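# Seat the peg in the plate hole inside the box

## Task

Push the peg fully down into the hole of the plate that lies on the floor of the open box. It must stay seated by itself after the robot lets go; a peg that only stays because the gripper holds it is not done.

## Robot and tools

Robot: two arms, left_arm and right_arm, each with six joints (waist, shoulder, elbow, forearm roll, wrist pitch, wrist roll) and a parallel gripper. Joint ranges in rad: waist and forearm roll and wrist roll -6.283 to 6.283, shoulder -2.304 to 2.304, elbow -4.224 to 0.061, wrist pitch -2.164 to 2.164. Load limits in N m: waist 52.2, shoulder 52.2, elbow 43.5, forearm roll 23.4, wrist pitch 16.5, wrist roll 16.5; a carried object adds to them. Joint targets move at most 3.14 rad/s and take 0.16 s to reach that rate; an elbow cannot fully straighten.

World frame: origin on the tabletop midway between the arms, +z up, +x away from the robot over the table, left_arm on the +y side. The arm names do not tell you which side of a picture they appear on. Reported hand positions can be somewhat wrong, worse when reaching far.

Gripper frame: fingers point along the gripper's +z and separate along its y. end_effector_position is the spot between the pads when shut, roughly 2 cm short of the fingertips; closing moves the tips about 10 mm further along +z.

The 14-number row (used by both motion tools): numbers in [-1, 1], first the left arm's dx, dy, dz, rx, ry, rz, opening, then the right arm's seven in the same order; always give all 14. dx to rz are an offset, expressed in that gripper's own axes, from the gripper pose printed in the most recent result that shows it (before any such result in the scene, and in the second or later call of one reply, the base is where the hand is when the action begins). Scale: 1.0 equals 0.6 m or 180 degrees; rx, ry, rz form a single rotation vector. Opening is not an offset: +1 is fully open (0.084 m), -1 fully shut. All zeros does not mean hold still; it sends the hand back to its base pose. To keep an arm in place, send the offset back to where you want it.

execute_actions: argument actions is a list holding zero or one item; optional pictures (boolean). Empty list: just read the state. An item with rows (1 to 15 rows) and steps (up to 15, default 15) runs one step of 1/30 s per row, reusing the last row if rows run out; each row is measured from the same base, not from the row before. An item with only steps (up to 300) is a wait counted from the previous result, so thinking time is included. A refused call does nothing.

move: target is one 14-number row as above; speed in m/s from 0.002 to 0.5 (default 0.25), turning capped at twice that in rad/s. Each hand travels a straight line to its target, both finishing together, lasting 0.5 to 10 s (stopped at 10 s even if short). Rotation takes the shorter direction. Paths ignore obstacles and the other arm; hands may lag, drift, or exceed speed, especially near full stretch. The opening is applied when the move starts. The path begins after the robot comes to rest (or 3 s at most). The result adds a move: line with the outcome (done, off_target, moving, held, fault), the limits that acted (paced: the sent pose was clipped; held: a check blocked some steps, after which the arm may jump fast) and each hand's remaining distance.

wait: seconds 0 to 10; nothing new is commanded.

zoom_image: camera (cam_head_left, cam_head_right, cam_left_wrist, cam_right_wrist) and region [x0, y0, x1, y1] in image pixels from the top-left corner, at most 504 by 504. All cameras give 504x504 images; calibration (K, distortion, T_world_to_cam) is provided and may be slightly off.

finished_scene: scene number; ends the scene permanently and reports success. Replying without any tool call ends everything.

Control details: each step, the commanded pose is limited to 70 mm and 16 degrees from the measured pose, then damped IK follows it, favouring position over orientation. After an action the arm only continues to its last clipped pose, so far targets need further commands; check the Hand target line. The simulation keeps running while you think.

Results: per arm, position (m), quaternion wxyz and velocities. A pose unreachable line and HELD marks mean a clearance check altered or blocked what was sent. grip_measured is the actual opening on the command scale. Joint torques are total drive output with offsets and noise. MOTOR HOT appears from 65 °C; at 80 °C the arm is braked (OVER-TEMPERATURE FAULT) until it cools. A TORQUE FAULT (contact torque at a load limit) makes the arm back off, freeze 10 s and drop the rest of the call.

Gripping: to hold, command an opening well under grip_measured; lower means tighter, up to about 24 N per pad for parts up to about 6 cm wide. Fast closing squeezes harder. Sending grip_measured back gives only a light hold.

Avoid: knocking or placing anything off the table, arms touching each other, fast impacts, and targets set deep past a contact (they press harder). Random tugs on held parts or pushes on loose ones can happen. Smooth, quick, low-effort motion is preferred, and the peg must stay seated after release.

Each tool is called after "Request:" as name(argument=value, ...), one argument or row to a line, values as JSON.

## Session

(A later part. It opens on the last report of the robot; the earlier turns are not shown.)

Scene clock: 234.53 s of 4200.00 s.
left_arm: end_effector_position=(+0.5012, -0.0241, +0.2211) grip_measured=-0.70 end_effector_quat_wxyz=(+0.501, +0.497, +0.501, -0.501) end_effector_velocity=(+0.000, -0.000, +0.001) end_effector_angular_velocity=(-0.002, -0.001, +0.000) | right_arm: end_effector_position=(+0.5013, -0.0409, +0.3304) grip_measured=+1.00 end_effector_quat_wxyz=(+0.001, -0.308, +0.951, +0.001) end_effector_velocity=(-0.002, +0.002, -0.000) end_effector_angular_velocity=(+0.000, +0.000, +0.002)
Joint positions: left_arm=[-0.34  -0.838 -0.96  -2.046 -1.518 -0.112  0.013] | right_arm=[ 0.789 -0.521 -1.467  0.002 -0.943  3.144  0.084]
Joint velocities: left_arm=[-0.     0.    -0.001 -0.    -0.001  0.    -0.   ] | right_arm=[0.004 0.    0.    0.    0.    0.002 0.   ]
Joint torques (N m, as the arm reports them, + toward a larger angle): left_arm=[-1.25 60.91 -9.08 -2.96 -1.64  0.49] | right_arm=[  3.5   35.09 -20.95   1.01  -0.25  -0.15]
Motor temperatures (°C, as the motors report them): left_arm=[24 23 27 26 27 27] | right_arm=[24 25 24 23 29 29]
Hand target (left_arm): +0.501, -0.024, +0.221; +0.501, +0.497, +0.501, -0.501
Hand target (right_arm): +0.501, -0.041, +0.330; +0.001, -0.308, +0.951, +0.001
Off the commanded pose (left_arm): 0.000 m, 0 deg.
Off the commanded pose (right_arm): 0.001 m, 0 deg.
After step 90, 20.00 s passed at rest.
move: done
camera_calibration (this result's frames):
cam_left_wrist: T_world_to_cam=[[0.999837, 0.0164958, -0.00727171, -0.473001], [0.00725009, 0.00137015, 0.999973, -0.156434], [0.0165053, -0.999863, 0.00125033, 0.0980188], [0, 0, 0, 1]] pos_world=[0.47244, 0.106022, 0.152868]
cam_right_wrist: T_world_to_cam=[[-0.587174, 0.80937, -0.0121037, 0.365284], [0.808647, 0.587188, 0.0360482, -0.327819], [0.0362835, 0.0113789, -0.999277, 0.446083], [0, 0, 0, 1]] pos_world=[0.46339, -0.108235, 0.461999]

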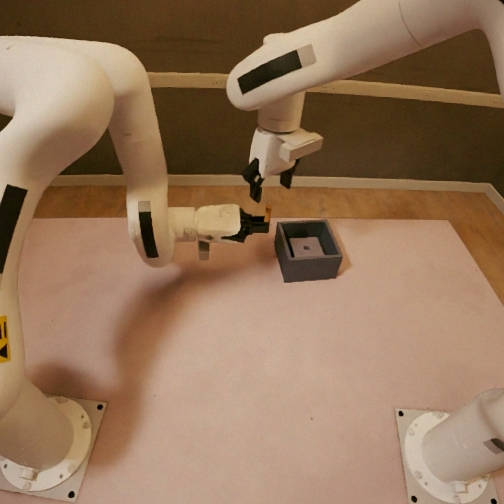

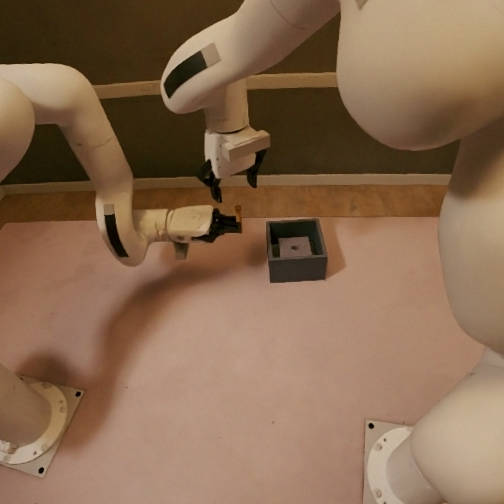

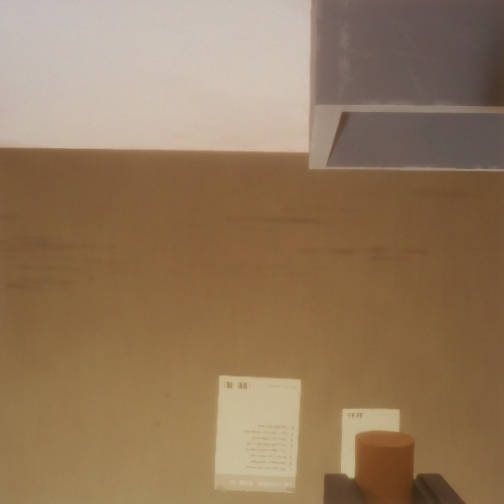

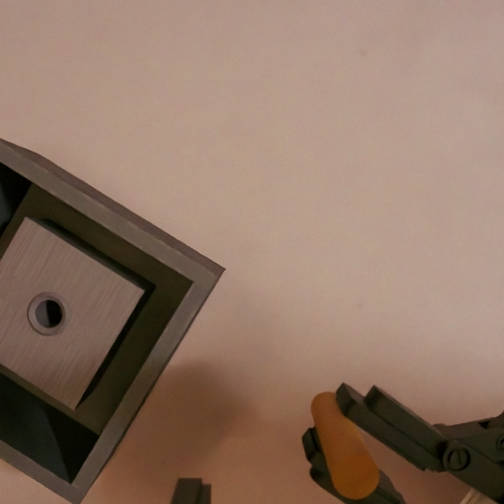

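Request:
move(
  target=[0, 0, 0, 0, 0, 0, -1.0, 0.005, -0.0025, 0.1107, 0, 0, 0, 1.0],
  speed=0.08,
)

Scene clock: 258.10 s of 4200.00 s.
left_arm: end_effector_position=(+0.5012, -0.0241, +0.2211) grip_measured=-0.70 end_effector_quat_wxyz=(+0.501, +0.497, +0.501, -0.501) end_effector_velocity=(-0.000, -0.000, +0.000) end_effector_angular_velocity=(-0.001, -0.000, -0.001) | right_arm: end_effector_position=(+0.4998, -0.0435, +0.2642) grip_measured=+1.00 end_effector_quat_wxyz=(+0.001, -0.308, +0.951, +0.001) end_effector_velocity=(-0.000, -0.000, -0.001) end_effector_angular_velocity=(-0.000, +0.000, +0.001)
Joint positions: left_arm=[-0.34  -0.838 -0.96  -2.046 -1.518 -0.112  0.013] | right_arm=[ 0.787 -0.574 -1.389  0.002 -0.812  3.141  0.084]
Joint velocities: left_arm=[-0.     0.    -0.     0.    -0.001  0.     0.   ] | right_arm=[-0.    -0.001  0.001 -0.     0.002 -0.001  0.   ]
Joint torques (N m, as the arm reports them, + toward a larger angle): left_arm=[-0.35 61.05 -9.13 -3.   -1.68  0.47] | right_arm=[  3.82  35.78 -20.2    0.62  -0.14  -0.16]
Motor temperatures (°C, as the motors report them): left_arm=[24 23 27 26 27 27] | right_arm=[24 25 24 23 29 29]
Hand target (left_arm): +0.501, -0.024, +0.221; +0.501, +0.497, +0.501, -0.501
Hand target (right_arm): +0.500, -0.044, +0.264; +0.001, -0.308, +0.951, +0.001
Off the commanded pose (left_arm): 0.000 m, 0 deg.
Off the commanded pose (right_arm): 0.000 m, 0 deg.
After step 90, 19.40 s passed at rest.
move: done
camera_calibration (this result's frames):
cam_left_wrist: T_world_to_cam=[[0.999837, 0.0164958, -0.0072716, -0.473001], [0.00724998, 0.00137028, 0.999973, -0.156434], [0.0165053, -0.999863, 0.00125046, 0.0980188], [0, 0, 0, 1]] pos_world=[0.47244, 0.106022, 0.152868]
cam_right_wrist: T_world_to_cam=[[-0.587311, 0.809273, -0.0119636, 0.36577], [0.808538, 0.587316, 0.0364263, -0.322685], [0.0365052, 0.0117205, -0.999265, 0.379911], [0, 0, 0, 1]] pos_world=[0.461855, -0.110942, 0.395762]

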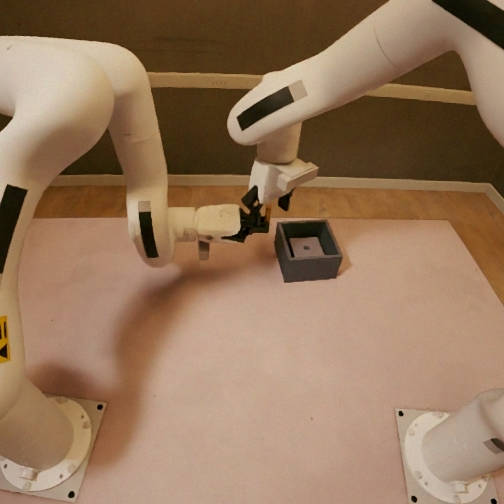

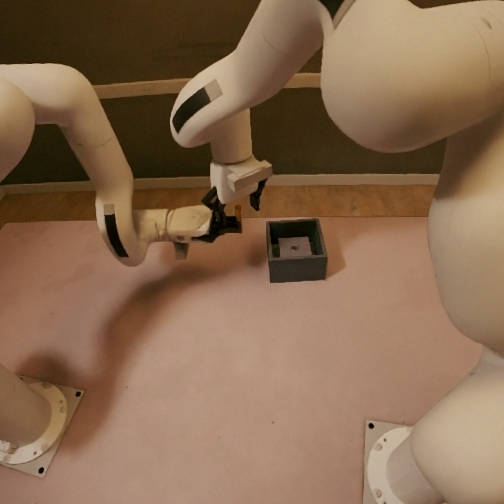

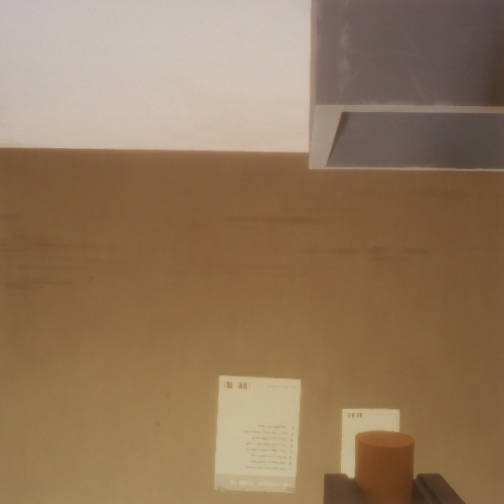

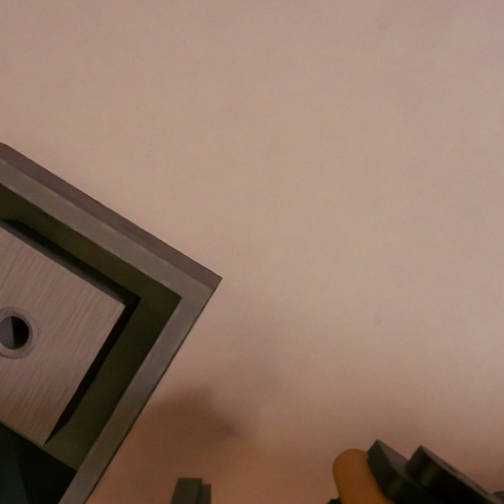

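Request:
zoom_image(
  camera="cam_head_left",
  region=[220, 150, 320, 250],
)

Request:
zoom_image(
  camera="cam_head_right",
  region=[190, 150, 290, 250],
)

Region (220, 150, 320, 250) of cam_head_left's 504x504 image, scaled by 5.040, with more detail than that image has.

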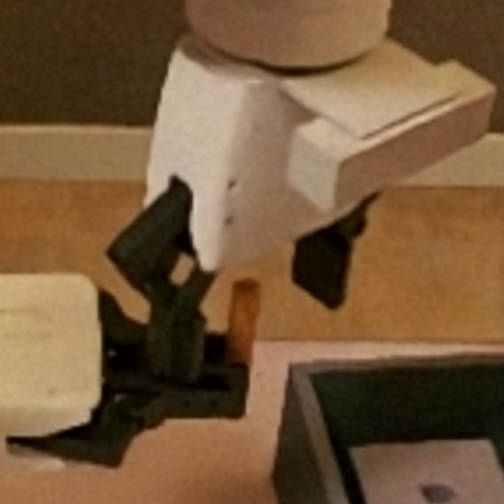

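Region (190, 150, 290, 250) of cam_head_right's 504x504 image, scaled by 5.040, with more detail than that image has.

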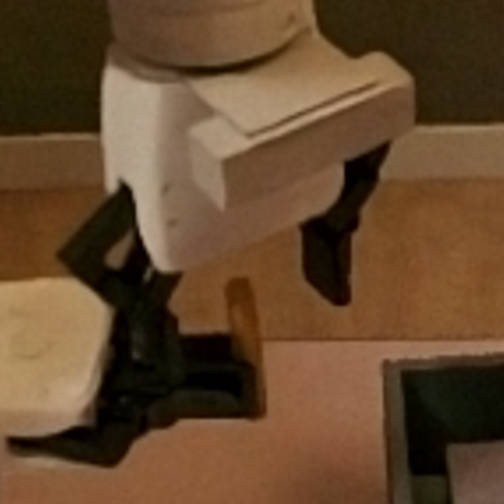

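Request:
execute_actions(
  actions=[
    {"rows": [[0,0,0,0,0,0,-1, 0,0,0,0,0,0,0.6],[0,0,0,0,0,0,-1, 0,0,0,0,0,0,0.3],[0,0,0,0,0,0,-1, 0,0,0,0,0,0,0.0],[0,0,0,0,0,0,-1, 0,0,0,0,0,0,-0.2],[0,0,0,0,0,0,-1, 0,0,0,0,0,0,-0.35]], "steps": 15},
  ],
)

Scene clock: 268.83 s of 4200.00 s.
left_arm: end_effector_position=(+0.5012, -0.0241, +0.2211) grip_measured=-0.70 end_effector_quat_wxyz=(+0.501, +0.497, +0.501, -0.501) end_effector_velocity=(-0.000, +0.000, -0.001) end_effector_angular_velocity=(+0.002, +0.000, -0.000) | right_arm: end_effector_position=(+0.4998, -0.0435, +0.2642) grip_measured=-0.37 end_effector_quat_wxyz=(+0.001, -0.308, +0.951, +0.001) end_effector_velocity=(+0.000, -0.000, -0.000) end_effector_angular_velocity=(+0.000, +0.000, -0.000)
Joint positions: left_arm=[-0.34  -0.838 -0.96  -2.046 -1.518 -0.112  0.013] | right_arm=[ 0.787 -0.574 -1.389  0.002 -0.812  3.141  0.028]
Joint velocities: left_arm=[ 0.     0.     0.     0.     0.002 -0.     0.   ] | right_arm=[-0.    -0.    -0.     0.001  0.    -0.    -0.   ]
Joint torques (N m, as the arm reports them, + toward a larger angle): left_arm=[-0.56 60.25 -9.43 -2.89 -1.63  0.49] | right_arm=[  2.86  36.78 -20.25   0.92  -0.23  -0.06]
Motor temperatures (°C, as the motors report them): left_arm=[24 23 27 26 27 27] | right_arm=[24 25 24 23 29 29]
Hand target (left_arm): +0.501, -0.024, +0.221; +0.501, +0.497, +0.501, -0.501
Hand target (right_arm): +0.500, -0.044, +0.264; +0.001, -0.308, +0.951, +0.001
Off the commanded pose (left_arm): 0.000 m, 0 deg.
Off the commanded pose (right_arm): 0.000 m, 0 deg.
Steps of this call (steps 1 to 90: nothing new was sent; then 7.23 s passed at rest; steps 91 to 105: all 15 steps of this action). Readings (end_effector_position):
91: left_arm (+0.5012, -0.0241, +0.2211) | right_arm (+0.4997, -0.0436, +0.2639)
92: left_arm (+0.5012, -0.0241, +0.2211) | right_arm (+0.4997, -0.0436, +0.2640)
94: left_arm (+0.5012, -0.0241, +0.2211) | right_arm (+0.4998, -0.0435, +0.2641)
98: left_arm (+0.5012, -0.0241, +0.2211) | right_arm (+0.4998, -0.0435, +0.2642)
105: the state above
camera_calibration (this result's frames):
cam_left_wrist: T_world_to_cam=[[0.999837, 0.016496, -0.00727157, -0.473001], [0.00724994, 0.00137035, 0.999973, -0.156434], [0.0165056, -0.999863, 0.00125053, 0.0980186], [0, 0, 0, 1]] pos_world=[0.47244, 0.106022, 0.152868]
cam_right_wrist: T_world_to_cam=[[-0.587311, 0.809273, -0.0119636, 0.36577], [0.808537, 0.587316, 0.0364278, -0.322686], [0.0365065, 0.0117214, -0.999265, 0.379911], [0, 0, 0, 1]] pos_world=[0.461856, -0.110942, 0.395763]

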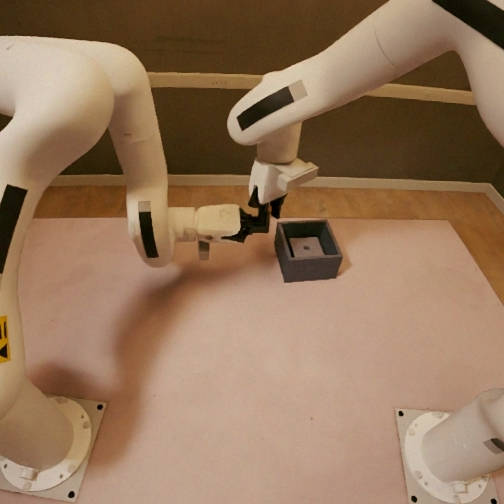

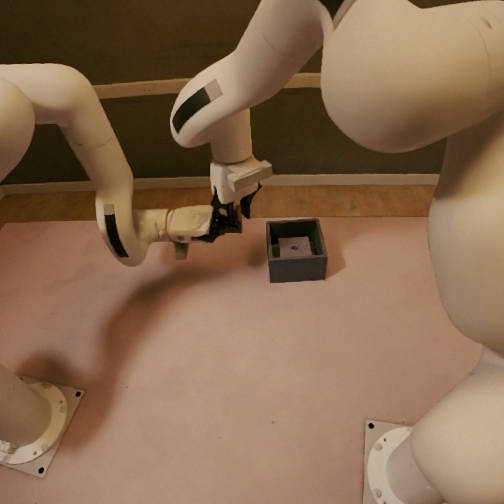

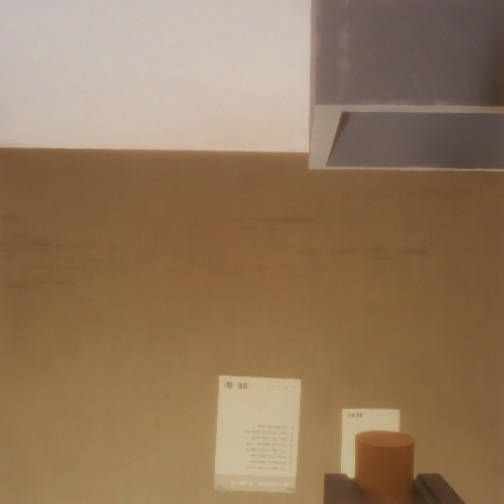

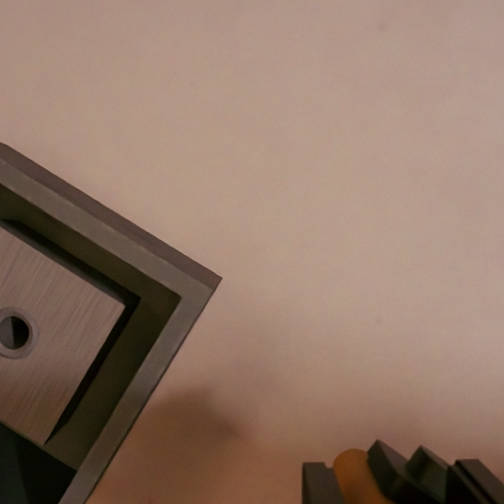

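Request:
zoom_image(
  camera="cam_right_wrist",
  region=[264, 384, 504, 504],
)

Region (264, 384, 504, 504) of cam_right_wrist's 504x504 image, scaled by 2.100, with more detail than that image has.

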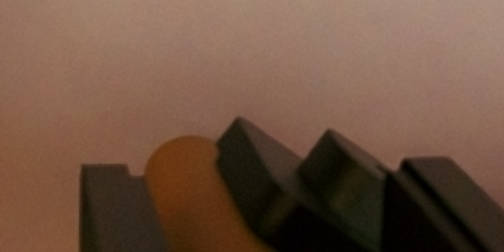

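Request:
execute_actions(
  actions=[
    {"rows": [[0,0,0,0,0,0,-1, 0.0067,-0.005,0,0,0,0,-0.4]], "steps": 12},
  ],
)

Scene clock: 279.03 s of 4200.00 s.
left_arm: end_effector_position=(+0.5012, -0.0241, +0.2211) grip_measured=-0.70 end_effector_quat_wxyz=(+0.501, +0.497, +0.501, -0.501) end_effector_velocity=(-0.000, -0.000, -0.000) end_effector_angular_velocity=(+0.001, +0.001, -0.001) | right_arm: end_effector_position=(+0.4983, -0.0483, +0.2641) grip_measured=-0.42 end_effector_quat_wxyz=(+0.001, -0.308, +0.951, +0.001) end_effector_velocity=(-0.000, -0.000, -0.000) end_effector_angular_velocity=(-0.000, +0.001, -0.001)
Joint positions: left_arm=[-0.34  -0.838 -0.96  -2.046 -1.518 -0.112  0.013] | right_arm=[ 0.782 -0.564 -1.374  0.002 -0.807  3.137  0.026]
Joint velocities: left_arm=[-0.     0.     0.     0.001  0.001 -0.001 -0.   ] | right_arm=[ 0.    -0.     0.001  0.     0.     0.001  0.   ]
Joint torques (N m, as the arm reports them, + toward a larger angle): left_arm=[-1.14 60.62 -8.93 -2.99 -1.71  0.54] | right_arm=[  4.35  34.66 -20.37   1.09  -0.12  -0.11]
Motor temperatures (°C, as the motors report them): left_arm=[24 23 27 26 27 27] | right_arm=[24 25 24 23 29 29]
Hand target (left_arm): +0.501, -0.024, +0.221; +0.501, +0.497, +0.501, -0.501
Hand target (right_arm): +0.498, -0.048, +0.264; +0.001, -0.308, +0.951, +0.001
Off the commanded pose (left_arm): 0.000 m, 0 deg.
Off the commanded pose (right_arm): 0.000 m, 0 deg.
Steps of this call (steps 1 to 90: nothing new was sent; then 6.80 s passed at rest; steps 91 to 102: all 12 steps of this action). Readings (end_effector_position):
91: left_arm (+0.5012, -0.0241, +0.2211) | right_arm (+0.4998, -0.0436, +0.2642)
92: left_arm (+0.5012, -0.0241, +0.2211) | right_arm (+0.4994, -0.0446, +0.2641)
94: left_arm (+0.5012, -0.0241, +0.2211) | right_arm (+0.4987, -0.0471, +0.2642)
98: left_arm (+0.5012, -0.0241, +0.2211) | right_arm (+0.4983, -0.0482, +0.2642)
102: the state above
camera_calibration (this result's frames):
cam_left_wrist: T_world_to_cam=[[0.999837, 0.016496, -0.00727166, -0.473001], [0.00725004, 0.00137007, 0.999973, -0.156434], [0.0165055, -0.999863, 0.00125025, 0.0980187], [0, 0, 0, 1]] pos_world=[0.47244, 0.106022, 0.152868]
cam_right_wrist: T_world_to_cam=[[-0.587331, 0.809258, -0.0119739, 0.368752], [0.808524, 0.587336, 0.0364086, -0.318672], [0.0364966, 0.0117027, -0.999265, 0.379999], [0, 0, 0, 1]] pos_world=[0.460365, -0.115695, 0.395738]

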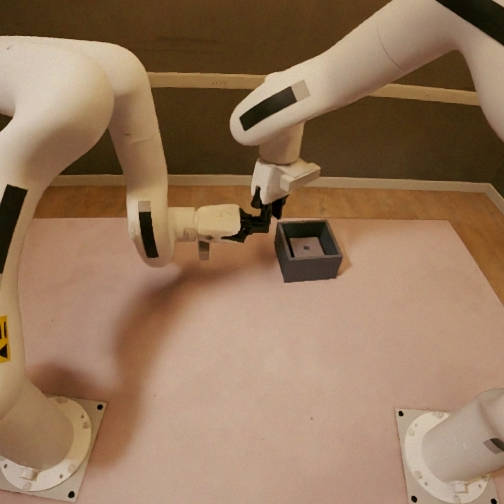

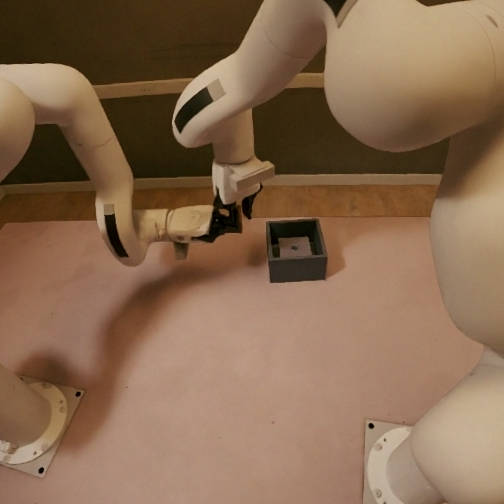

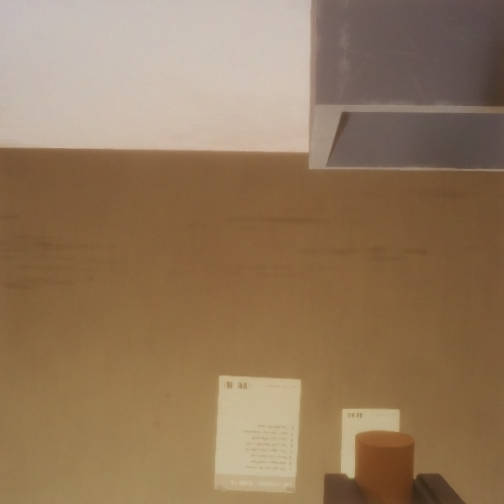

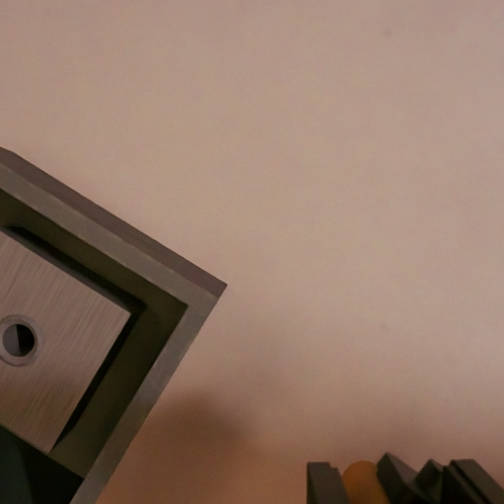

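Request:
execute_actions(
  actions=[
    {"rows": [[0,0,0,0,0,0,-1, 0,0,0,0,0,0,-0.5],[0,0,0,0,0,0,-1, 0,0,0,0,0,0,-0.55],[0,0,0,0,0,0,-1, 0,0,0,0,0,0,-0.6],[0,0,0,0,0,0,-1, 0,0,0,0,0,0,-0.65],[0,0,0,0,0,0,-1, 0,0,0,0,0,0,-0.7],[0,0,0,0,0,0,-1, 0,0,0,0,0,0,-0.75],[0,0,0,0,0,0,-1, 0,0,0,0,0,0,-0.8],[0,0,0,0,0,0,-1, 0,0,0,0,0,0,-0.85],[0,0,0,0,0,0,-1, 0,0,0,0,0,0,-0.9],[0,0,0,0,0,0,-1, 0,0,0,0,0,0,-1]], "steps": 15},
  ],
)

Scene clock: 284.57 s of 4200.00 s.
left_arm: end_effector_position=(+0.5015, -0.0242, +0.2212) grip_measured=-0.70 end_effector_quat_wxyz=(+0.501, +0.497, +0.501, -0.500) end_effector_velocity=(-0.000, +0.000, -0.000) end_effector_angular_velocity=(-0.001, +0.000, -0.001) | right_arm: end_effector_position=(+0.4981, -0.0479, +0.2642) grip_measured=-0.69 end_effector_quat_wxyz=(+0.001, -0.308, +0.951, +0.002) end_effector_velocity=(+0.000, -0.001, -0.001) end_effector_angular_velocity=(-0.001, +0.001, +0.000)
Joint positions: left_arm=[-0.34  -0.838 -0.96  -2.047 -1.518 -0.112  0.013] | right_arm=[ 0.782 -0.564 -1.375  0.003 -0.807  3.136  0.014]
Joint velocities: left_arm=[ 0.    -0.     0.001  0.001 -0.001  0.     0.   ] | right_arm=[-0.001 -0.001  0.001 -0.    -0.    -0.001  0.   ]
Joint torques (N m, as the arm reports them, + toward a larger angle): left_arm=[-0.2  59.95 -5.49 -1.29 -2.54  0.6 ] | right_arm=[ -6.09  34.22 -19.27  -2.31  -0.05   0.  ]
Motor temperatures (°C, as the motors report them): left_arm=[24 23 27 26 27 27] | right_arm=[24 25 24 23 29 29]
Hand target (left_arm): +0.501, -0.024, +0.221; +0.501, +0.497, +0.501, -0.501
Hand target (right_arm): +0.498, -0.048, +0.264; +0.001, -0.308, +0.951, +0.001
Off the commanded pose (left_arm): 0.000 m, 0 deg.
Off the commanded pose (right_arm): 0.000 m, 0 deg.
Steps of this call (steps 1 to 90: nothing new was sent; then 2.03 s passed at rest; steps 91 to 105: all 15 steps of this action). Readings (end_effector_position):
91: left_arm (+0.5012, -0.0241, +0.2211) | right_arm (+0.4983, -0.0483, +0.2642)
92: left_arm (+0.5012, -0.0241, +0.2211) | right_arm (+0.4983, -0.0483, +0.2642)
94: left_arm (+0.5012, -0.0241, +0.2211) | right_arm (+0.4983, -0.0483, +0.2641)
98: left_arm (+0.5016, -0.0243, +0.2212) | right_arm (+0.4980, -0.0477, +0.2643)
105: the state above
camera_calibration (this result's frames):
cam_left_wrist: T_world_to_cam=[[0.999833, 0.0169257, -0.00687373, -0.473377], [0.00685639, 0.00108276, 0.999976, -0.156298], [0.0169328, -0.999856, 0.000966532, 0.0977385], [0, 0, 0, 1]] pos_world=[0.472715, 0.105906, 0.152946]
cam_right_wrist: T_world_to_cam=[[-0.587527, 0.809121, -0.0116085, 0.368347], [0.808387, 0.587518, 0.0365157, -0.31866], [0.0363658, 0.0120698, -0.999266, 0.380182], [0, 0, 0, 1]] pos_world=[0.460189, -0.115407, 0.395815]

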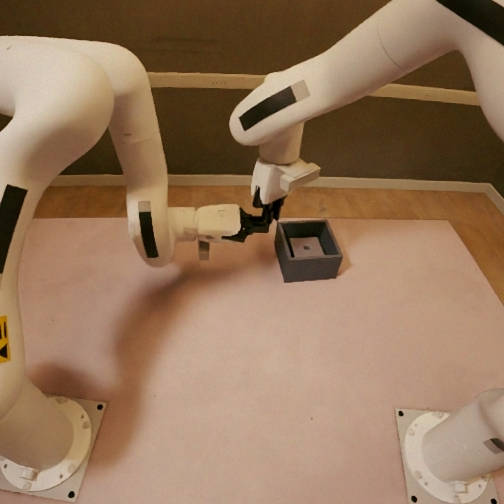

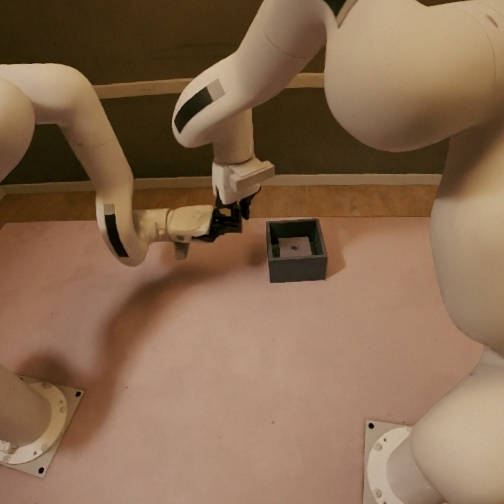

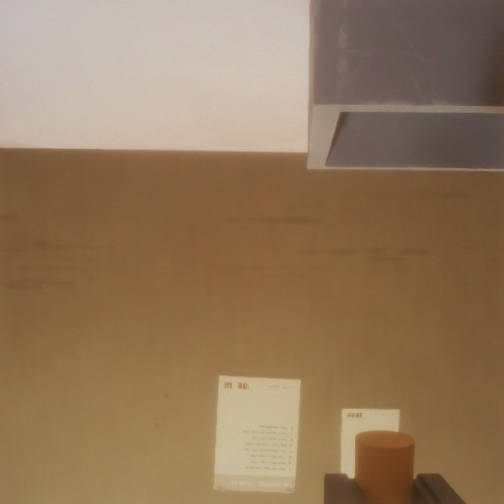

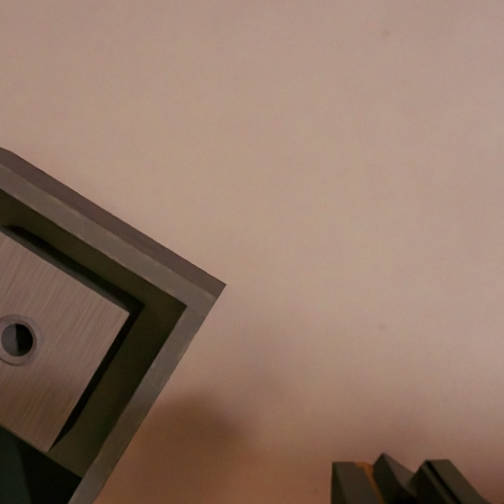

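Request:
execute_actions(
  actions=[
    {"rows": [[0,0,0,0,0,0,-0.5, 0,0,0,0,0,0,-1],[0,0,0,0,0,0,-0.3, 0,0,0,0,0,0,-1],[0,0,0,0,0,0,0.0, 0,0,0,0,0,0,-1],[0,0,0,0,0,0,0.3, 0,0,0,0,0,0,-1],[0,0,0,0,0,0,0.6, 0,0,0,0,0,0,-1]], "steps": 15},
  ],
)

Scene clock: 288.20 s of 4200.00 s.
left_arm: end_effector_position=(+0.5013, -0.0242, +0.2212) grip_measured=+0.60 end_effector_quat_wxyz=(+0.501, +0.497, +0.501, -0.500) end_effector_velocity=(+0.001, -0.000, +0.000) end_effector_angular_velocity=(+0.001, -0.000, +0.003) | right_arm: end_effector_position=(+0.4982, -0.0480, +0.2642) grip_measured=-0.69 end_effector_quat_wxyz=(+0.001, -0.308, +0.951, +0.001) end_effector_velocity=(-0.001, +0.001, +0.000) end_effector_angular_velocity=(+0.001, +0.001, +0.000)
Joint positions: left_arm=[-0.34  -0.838 -0.96  -2.047 -1.518 -0.112  0.069] | right_arm=[ 0.782 -0.564 -1.375  0.003 -0.807  3.137  0.014]
Joint velocities: left_arm=[ 0.    -0.    -0.002 -0.003  0.002 -0.001  0.   ] | right_arm=[ 0.002  0.    -0.     0.002 -0.001  0.    -0.   ]
Joint torques (N m, as the arm reports them, + toward a larger angle): left_arm=[-0.76 60.23 -9.   -3.07 -1.56  0.46] | right_arm=[  4.69  36.04 -19.93   0.85  -0.19  -0.07]
Motor temperatures (°C, as the motors report them): left_arm=[24 23 27 26 27 27] | right_arm=[24 25 24 23 29 29]
Hand target (left_arm): +0.501, -0.024, +0.221; +0.501, +0.497, +0.501, -0.500
Hand target (right_arm): +0.498, -0.048, +0.264; +0.001, -0.308, +0.951, +0.002
Off the commanded pose (left_arm): 0.000 m, 0 deg.
Off the commanded pose (right_arm): 0.000 m, 0 deg.
Steps of this call (steps 1 to 90: nothing new was sent; then 0.13 s passed at rest; steps 91 to 105: all 15 steps of this action). Readings (end_effector_position):
91: left_arm (+0.5012, -0.0241, +0.2211) | right_arm (+0.4983, -0.0483, +0.2641)
92: left_arm (+0.5009, -0.0240, +0.2213) | right_arm (+0.4986, -0.0485, +0.2641)
94: left_arm (+0.5001, -0.0239, +0.2211) | right_arm (+0.4992, -0.0491, +0.2639)
98: left_arm (+0.5007, -0.0241, +0.2212) | right_arm (+0.4987, -0.0485, +0.2641)
105: the state above
camera_calibration (this result's frames):
cam_left_wrist: T_world_to_cam=[[0.999836, 0.016699, -0.00699409, -0.473224], [0.00697389, 0.00126745, 0.999975, -0.156359], [0.0167074, -0.99986, 0.00115079, 0.0978437], [0, 0, 0, 1]] pos_world=[0.472603, 0.105931, 0.152932]
cam_right_wrist: T_world_to_cam=[[-0.58745, 0.809175, -0.0117452, 0.368494], [0.808435, 0.587445, 0.0366285, -0.318747], [0.0365386, 0.0120222, -0.99926, 0.38006], [0, 0, 0, 1]] pos_world=[0.460271, -0.115499, 0.395782]

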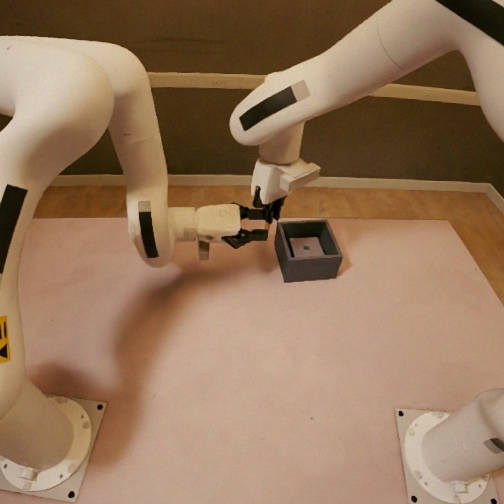

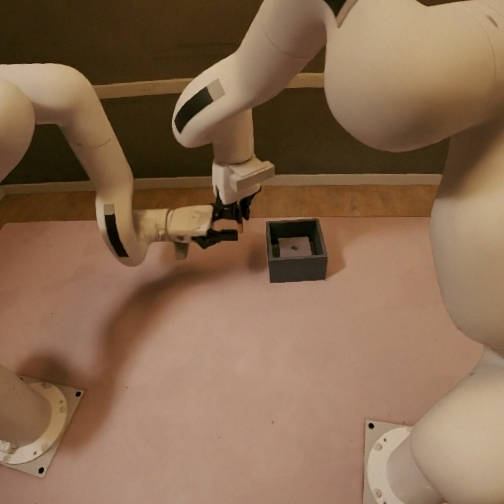

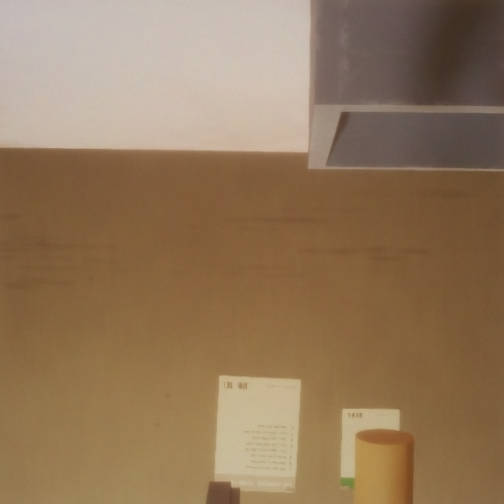

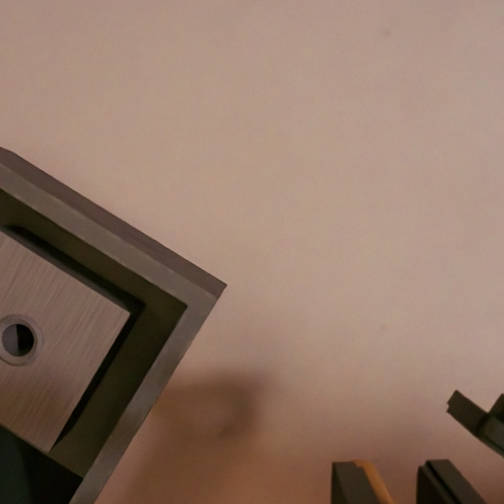

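Request:
move(
  target=[-0.1, 0, -0.5, 0, 0, 0, 1.0, 0.0082, -0.2636, 0.0237, 0, 0, 0, -1.0],
  speed=0.2,
)

Scene clock: 298.47 s of 4200.00 s.
left_arm: end_effector_position=(+0.4989, +0.2752, +0.2810) grip_measured=+1.00 end_effector_quat_wxyz=(+0.501, +0.497, +0.501, -0.501) end_effector_velocity=(+0.000, +0.002, +0.000) end_effector_angular_velocity=(+0.002, -0.001, -0.000) | right_arm: end_effector_position=(+0.5868, -0.1792, +0.2495) grip_measured=-0.69 end_effector_quat_wxyz=(+0.001, -0.308, +0.951, +0.001) end_effector_velocity=(+0.000, -0.001, -0.000) end_effector_angular_velocity=(-0.000, +0.001, -0.001)
Joint positions: left_arm=[ 0.306 -0.63  -0.778 -1.405 -1.599 -0.15   0.084] | right_arm=[ 0.531 -0.616 -1.419  0.003 -0.8    2.885  0.014]
Joint velocities: left_arm=[ 0.004  0.001 -0.001  0.004  0.001 -0.    -0.   ] | right_arm=[-0.001 -0.001 -0.     0.    -0.    -0.001  0.   ]
Joint torques (N m, as the arm reports them, + toward a larger angle): left_arm=[-0.17 51.19 -8.57 -2.93 -1.58  0.5 ] | right_arm=[  4.16  37.48 -20.24   0.49  -0.16  -0.18]
Motor temperatures (°C, as the motors report them): left_arm=[24 23 27 26 27 27] | right_arm=[24 25 24 23 29 29]
Hand target (left_arm): +0.499, +0.276, +0.281; +0.501, +0.497, +0.501, -0.501
Hand target (right_arm): +0.587, -0.179, +0.249; +0.001, -0.308, +0.951, +0.001
Off the commanded pose (left_arm): 0.002 m, 0 deg.
Off the commanded pose (right_arm): 0.000 m, 0 deg.
After step 90, 5.30 s passed at rest.
move: done
camera_calibration (this result's frames):
cam_left_wrist: T_world_to_cam=[[0.999839, 0.0163221, -0.0074338, -0.475127], [0.00740714, 0.00169318, 0.999971, -0.216843], [0.0163342, -0.999865, 0.00157201, 0.39724], [0, 0, 0, 1]] pos_world=[0.470168, 0.405308, 0.21268]
cam_right_wrist: T_world_to_cam=[[-0.587583, 0.809066, -0.0125464, 0.526819], [0.808331, 0.587611, 0.0362473, -0.312613], [0.0366988, 0.0111567, -0.999264, 0.363472], [0, 0, 0, 1]] pos_world=[0.548906, -0.246592, 0.381146]

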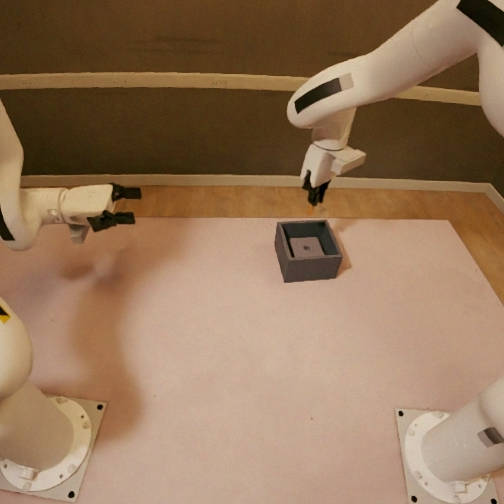

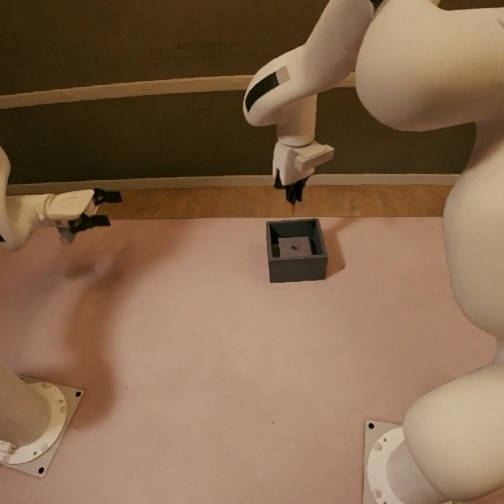

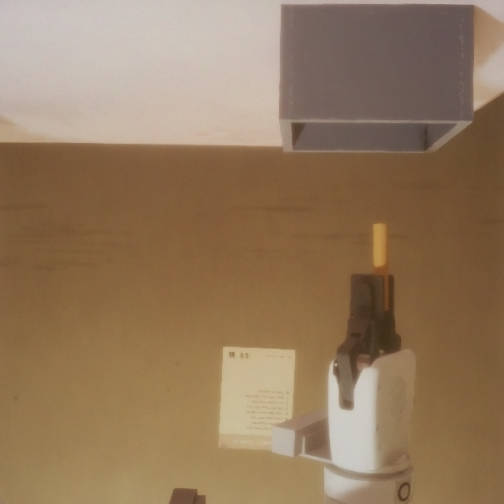

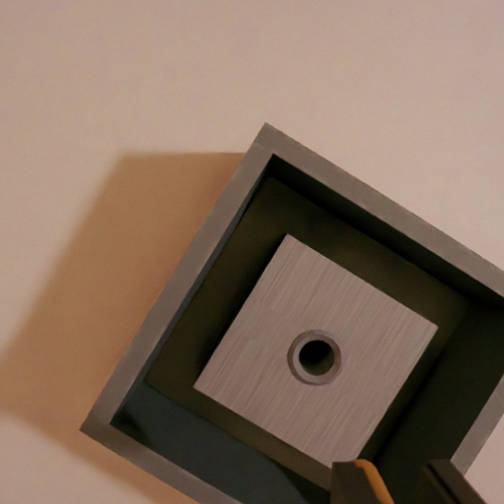

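Request:
zoom_image(
  camera="cam_right_wrist",
  region=[264, 324, 504, 504],
)

Region (264, 324, 504, 504) of cam_right_wrist's 504x504 image, scaled by 2.100, with more detail than that image has; it fills the top 378 rows of this view, and the rest is white.

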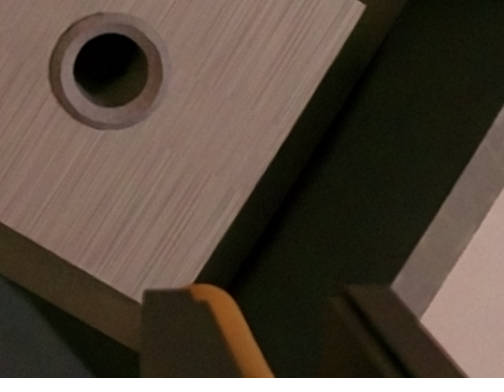

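Request:
move(
  target=[0, 0, 0, 0, 0, 0, 1.0, 0.0133, -0.004, 0.2025, 0, 0, 0, -1.0],
  speed=0.15,
)

Scene clock: 341.23 s of 4200.00 s.
left_arm: end_effector_position=(+0.4989, +0.2752, +0.2810) grip_measured=+1.00 end_effector_quat_wxyz=(+0.501, +0.497, +0.501, -0.501) end_effector_velocity=(-0.000, -0.000, +0.000) end_effector_angular_velocity=(-0.000, +0.000, -0.000) | right_arm: end_effector_position=(+0.5826, -0.1850, +0.1295) grip_measured=-0.69 end_effector_quat_wxyz=(+0.003, -0.308, +0.951, +0.001) end_effector_velocity=(+0.001, +0.001, -0.002) end_effector_angular_velocity=(+0.001, -0.003, +0.001)
Joint positions: left_arm=[ 0.306 -0.63  -0.778 -1.405 -1.599 -0.15   0.084] | right_arm=[ 0.525 -0.762 -1.347  0.004 -0.58   2.877  0.014]
Joint velocities: left_arm=[-0.  0.  0.  0. -0. -0. -0.] | right_arm=[ 0.001 -0.004 -0.001 -0.     0.007 -0.     0.   ]
Joint torques (N m, as the arm reports them, + toward a larger angle): left_arm=[-1.02 51.22 -8.45 -3.25 -1.64  0.48] | right_arm=[  2.87  26.63 -12.05  -0.24   0.84  -0.02]
Motor temperatures (°C, as the motors report them): left_arm=[24 23 27 26 27 27] | right_arm=[24 25 24 23 29 29]
Hand target (left_arm): +0.499, +0.275, +0.281; +0.501, +0.497, +0.501, -0.501
Hand target (right_arm): +0.582, -0.185, +0.128; +0.001, -0.308, +0.951, +0.001
Off the commanded pose (left_arm): 0.000 m, 0 deg.
Off the commanded pose (right_arm): 0.002 m, 0 deg.
After step 90, 38.57 s passed at rest.
move: done
camera_calibration (this result's frames):
cam_left_wrist: T_world_to_cam=[[0.999839, 0.016323, -0.00743332, -0.475128], [0.00740666, 0.00169313, 0.999971, -0.216843], [0.0163351, -0.999865, 0.00157196, 0.39724], [0, 0, 0, 1]] pos_world=[0.470168, 0.405309, 0.21268]
cam_right_wrist: T_world_to_cam=[[-0.587782, 0.808917, -0.0128549, 0.527617], [0.80809, 0.587794, 0.038591, -0.301611], [0.038773, 0.0122951, -0.999172, 0.24279], [0, 0, 0, 1]] pos_world=[0.544439, -0.252498, 0.261011]

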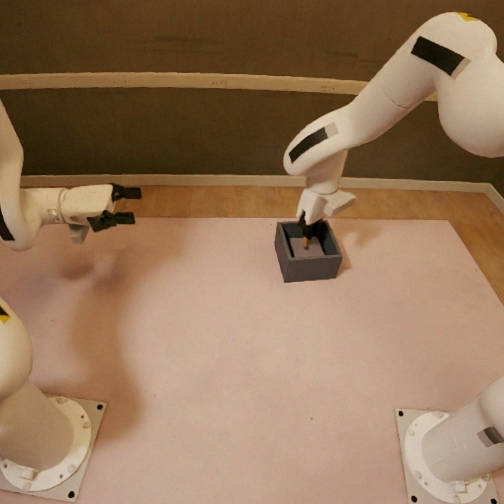

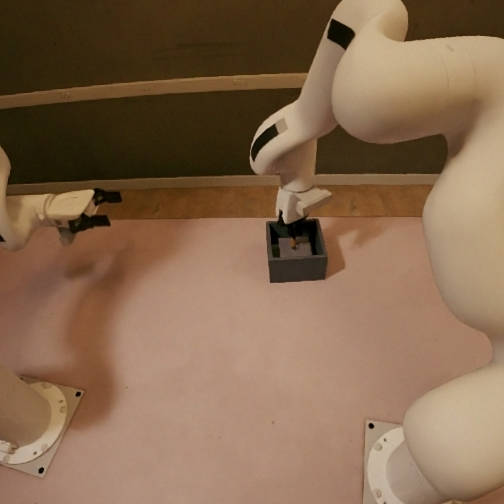

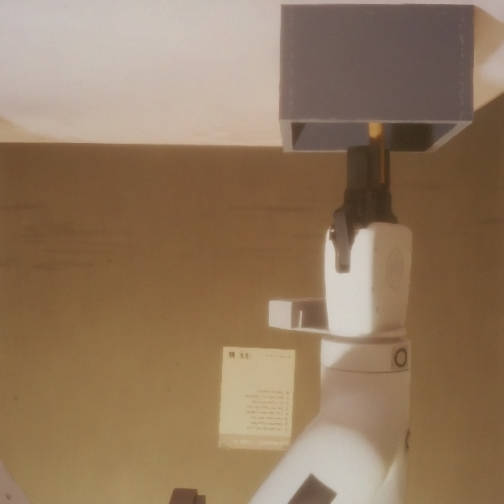

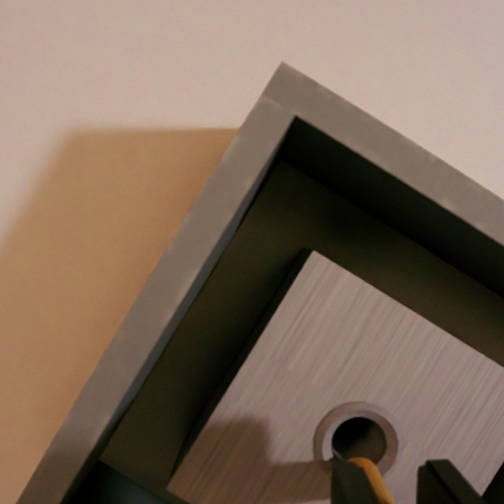

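Request:
zoom_image(
  camera="cam_right_wrist",
  region=[284, 384, 444, 504],
)

Region (284, 384, 444, 504) of cam_right_wrist's 504x504 image, scaled by 3.150, with more detail than that image has; it fills the top 378 rows of this view, and the rest is white.

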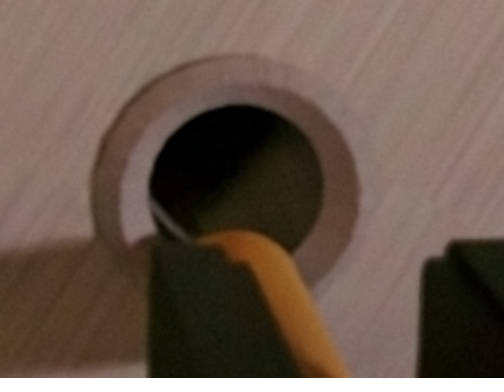

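Request:
move(
  target=[0, 0, 0, 0, 0, 0, 1.0, 0.0067, 0.0027, 0.0167, 0, 0, 0, -1.0],
  speed=0.03,
)

Scene clock: 405.07 s of 4200.00 s.
left_arm: end_effector_position=(+0.4989, +0.2752, +0.2810) grip_measured=+1.00 end_effector_quat_wxyz=(+0.501, +0.497, +0.501, -0.501) end_effector_velocity=(-0.000, -0.000, +0.000) end_effector_angular_velocity=(-0.000, -0.001, -0.000) | right_arm: end_effector_position=(+0.5785, -0.1860, +0.1196) grip_measured=-0.69 end_effector_quat_wxyz=(+0.002, -0.308, +0.951, +0.001) end_effector_velocity=(+0.000, +0.000, +0.000) end_effector_angular_velocity=(+0.001, -0.001, -0.001)
Joint positions: left_arm=[ 0.306 -0.63  -0.778 -1.405 -1.599 -0.15   0.084] | right_arm=[ 0.526 -0.769 -1.331  0.004 -0.558  2.878  0.014]
Joint velocities: left_arm=[-0.     0.    -0.     0.    -0.     0.001 -0.   ] | right_arm=[ 0.     0.    -0.     0.     0.001  0.    -0.   ]
Joint torques (N m, as the arm reports them, + toward a larger angle): left_arm=[-0.6  51.86 -8.42 -2.95 -1.6   0.48] | right_arm=[ 7.08 25.08 -7.58  1.52 -0.64 -0.16]
Motor temperatures (°C, as the motors report them): left_arm=[24 23 27 26 27 27] | right_arm=[24 25 24 23 29 29]
Hand target (left_arm): +0.499, +0.275, +0.281; +0.501, +0.497, +0.501, -0.501
Hand target (right_arm): +0.578, -0.186, +0.120; +0.003, -0.308, +0.951, +0.001
Off the commanded pose (left_arm): 0.000 m, 0 deg.
Off the commanded pose (right_arm): 0.000 m, 0 deg.
After step 90, 60.10 s passed at rest.
move: done
camera_calibration (this result's frames):
cam_left_wrist: T_world_to_cam=[[0.999839, 0.0163231, -0.0074333, -0.475128], [0.00740664, 0.00169312, 0.999971, -0.216843], [0.0163352, -0.999865, 0.00157195, 0.39724], [0, 0, 0, 1]] pos_world=[0.470168, 0.405309, 0.21268]
cam_right_wrist: T_world_to_cam=[[-0.587746, 0.808944, -0.0128475, 0.525885], [0.808117, 0.587758, 0.0385773, -0.297288], [0.0387581, 0.0122914, -0.999173, 0.23303], [0, 0, 0, 1]] pos_world=[0.540299, -0.253542, 0.251062]

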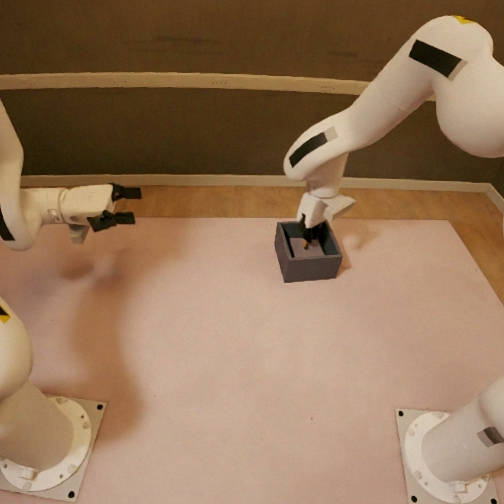

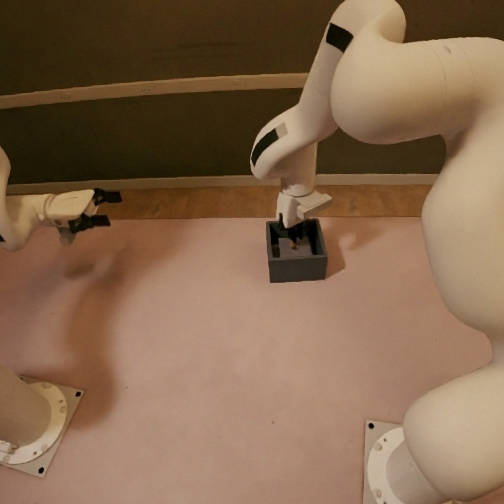

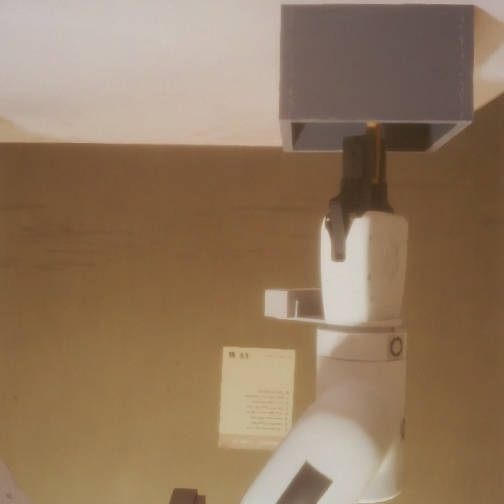

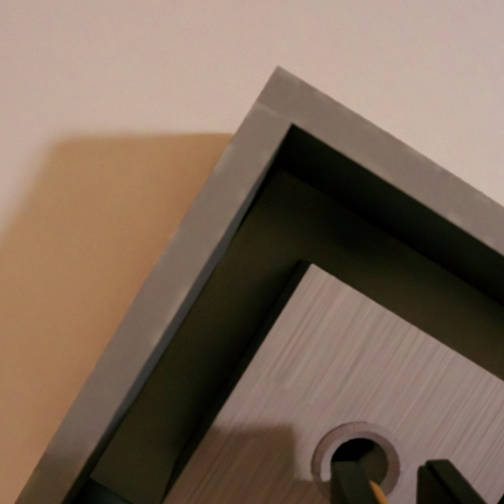

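Request:
zoom_image(
  camera="cam_right_wrist",
  region=[284, 384, 444, 504],
)

Region (284, 384, 444, 504) of cam_right_wrist's 504x504 image, scaled by 3.150, with more detail than that image has; it fills the top 378 rows of this view, and the rest is white.

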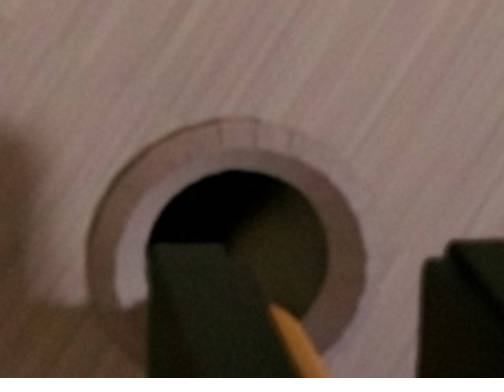

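Request:
zoom_image(
  camera="cam_left_wrist",
  region=[300, 90, 460, 250],
)

Region (300, 90, 460, 250) of cam_left_wrist's 504x504 image, scaled by 3.150, with more detail than that image has.

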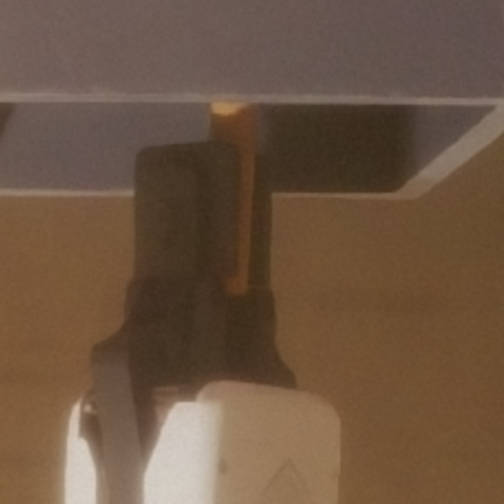

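Request:
zoom_image(
  camera="cam_head_left",
  region=[270, 200, 350, 280],
)

Request:
zoom_image(
  camera="cam_head_right",
  region=[260, 200, 340, 280],
)

Region (270, 200, 350, 280) of cam_head_left's 504x504 image, scaled by 6.300, with more detail than that image has.

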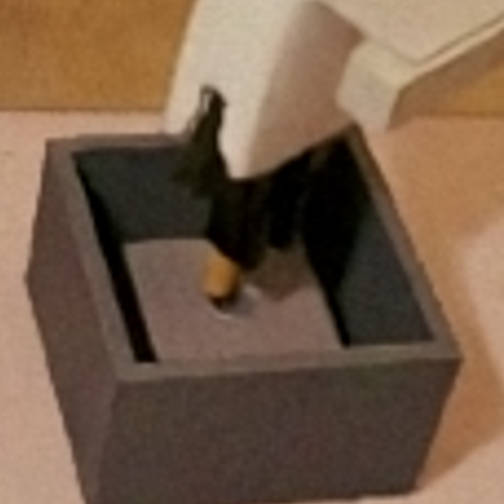

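Region (260, 200, 340, 280) of cam_head_right's 504x504 image, scaled by 6.300, with more detail than that image has.

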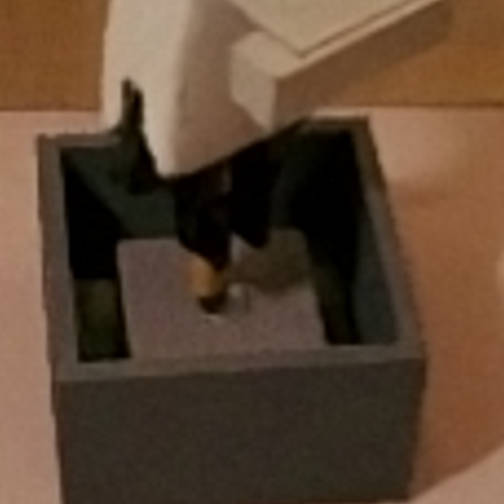

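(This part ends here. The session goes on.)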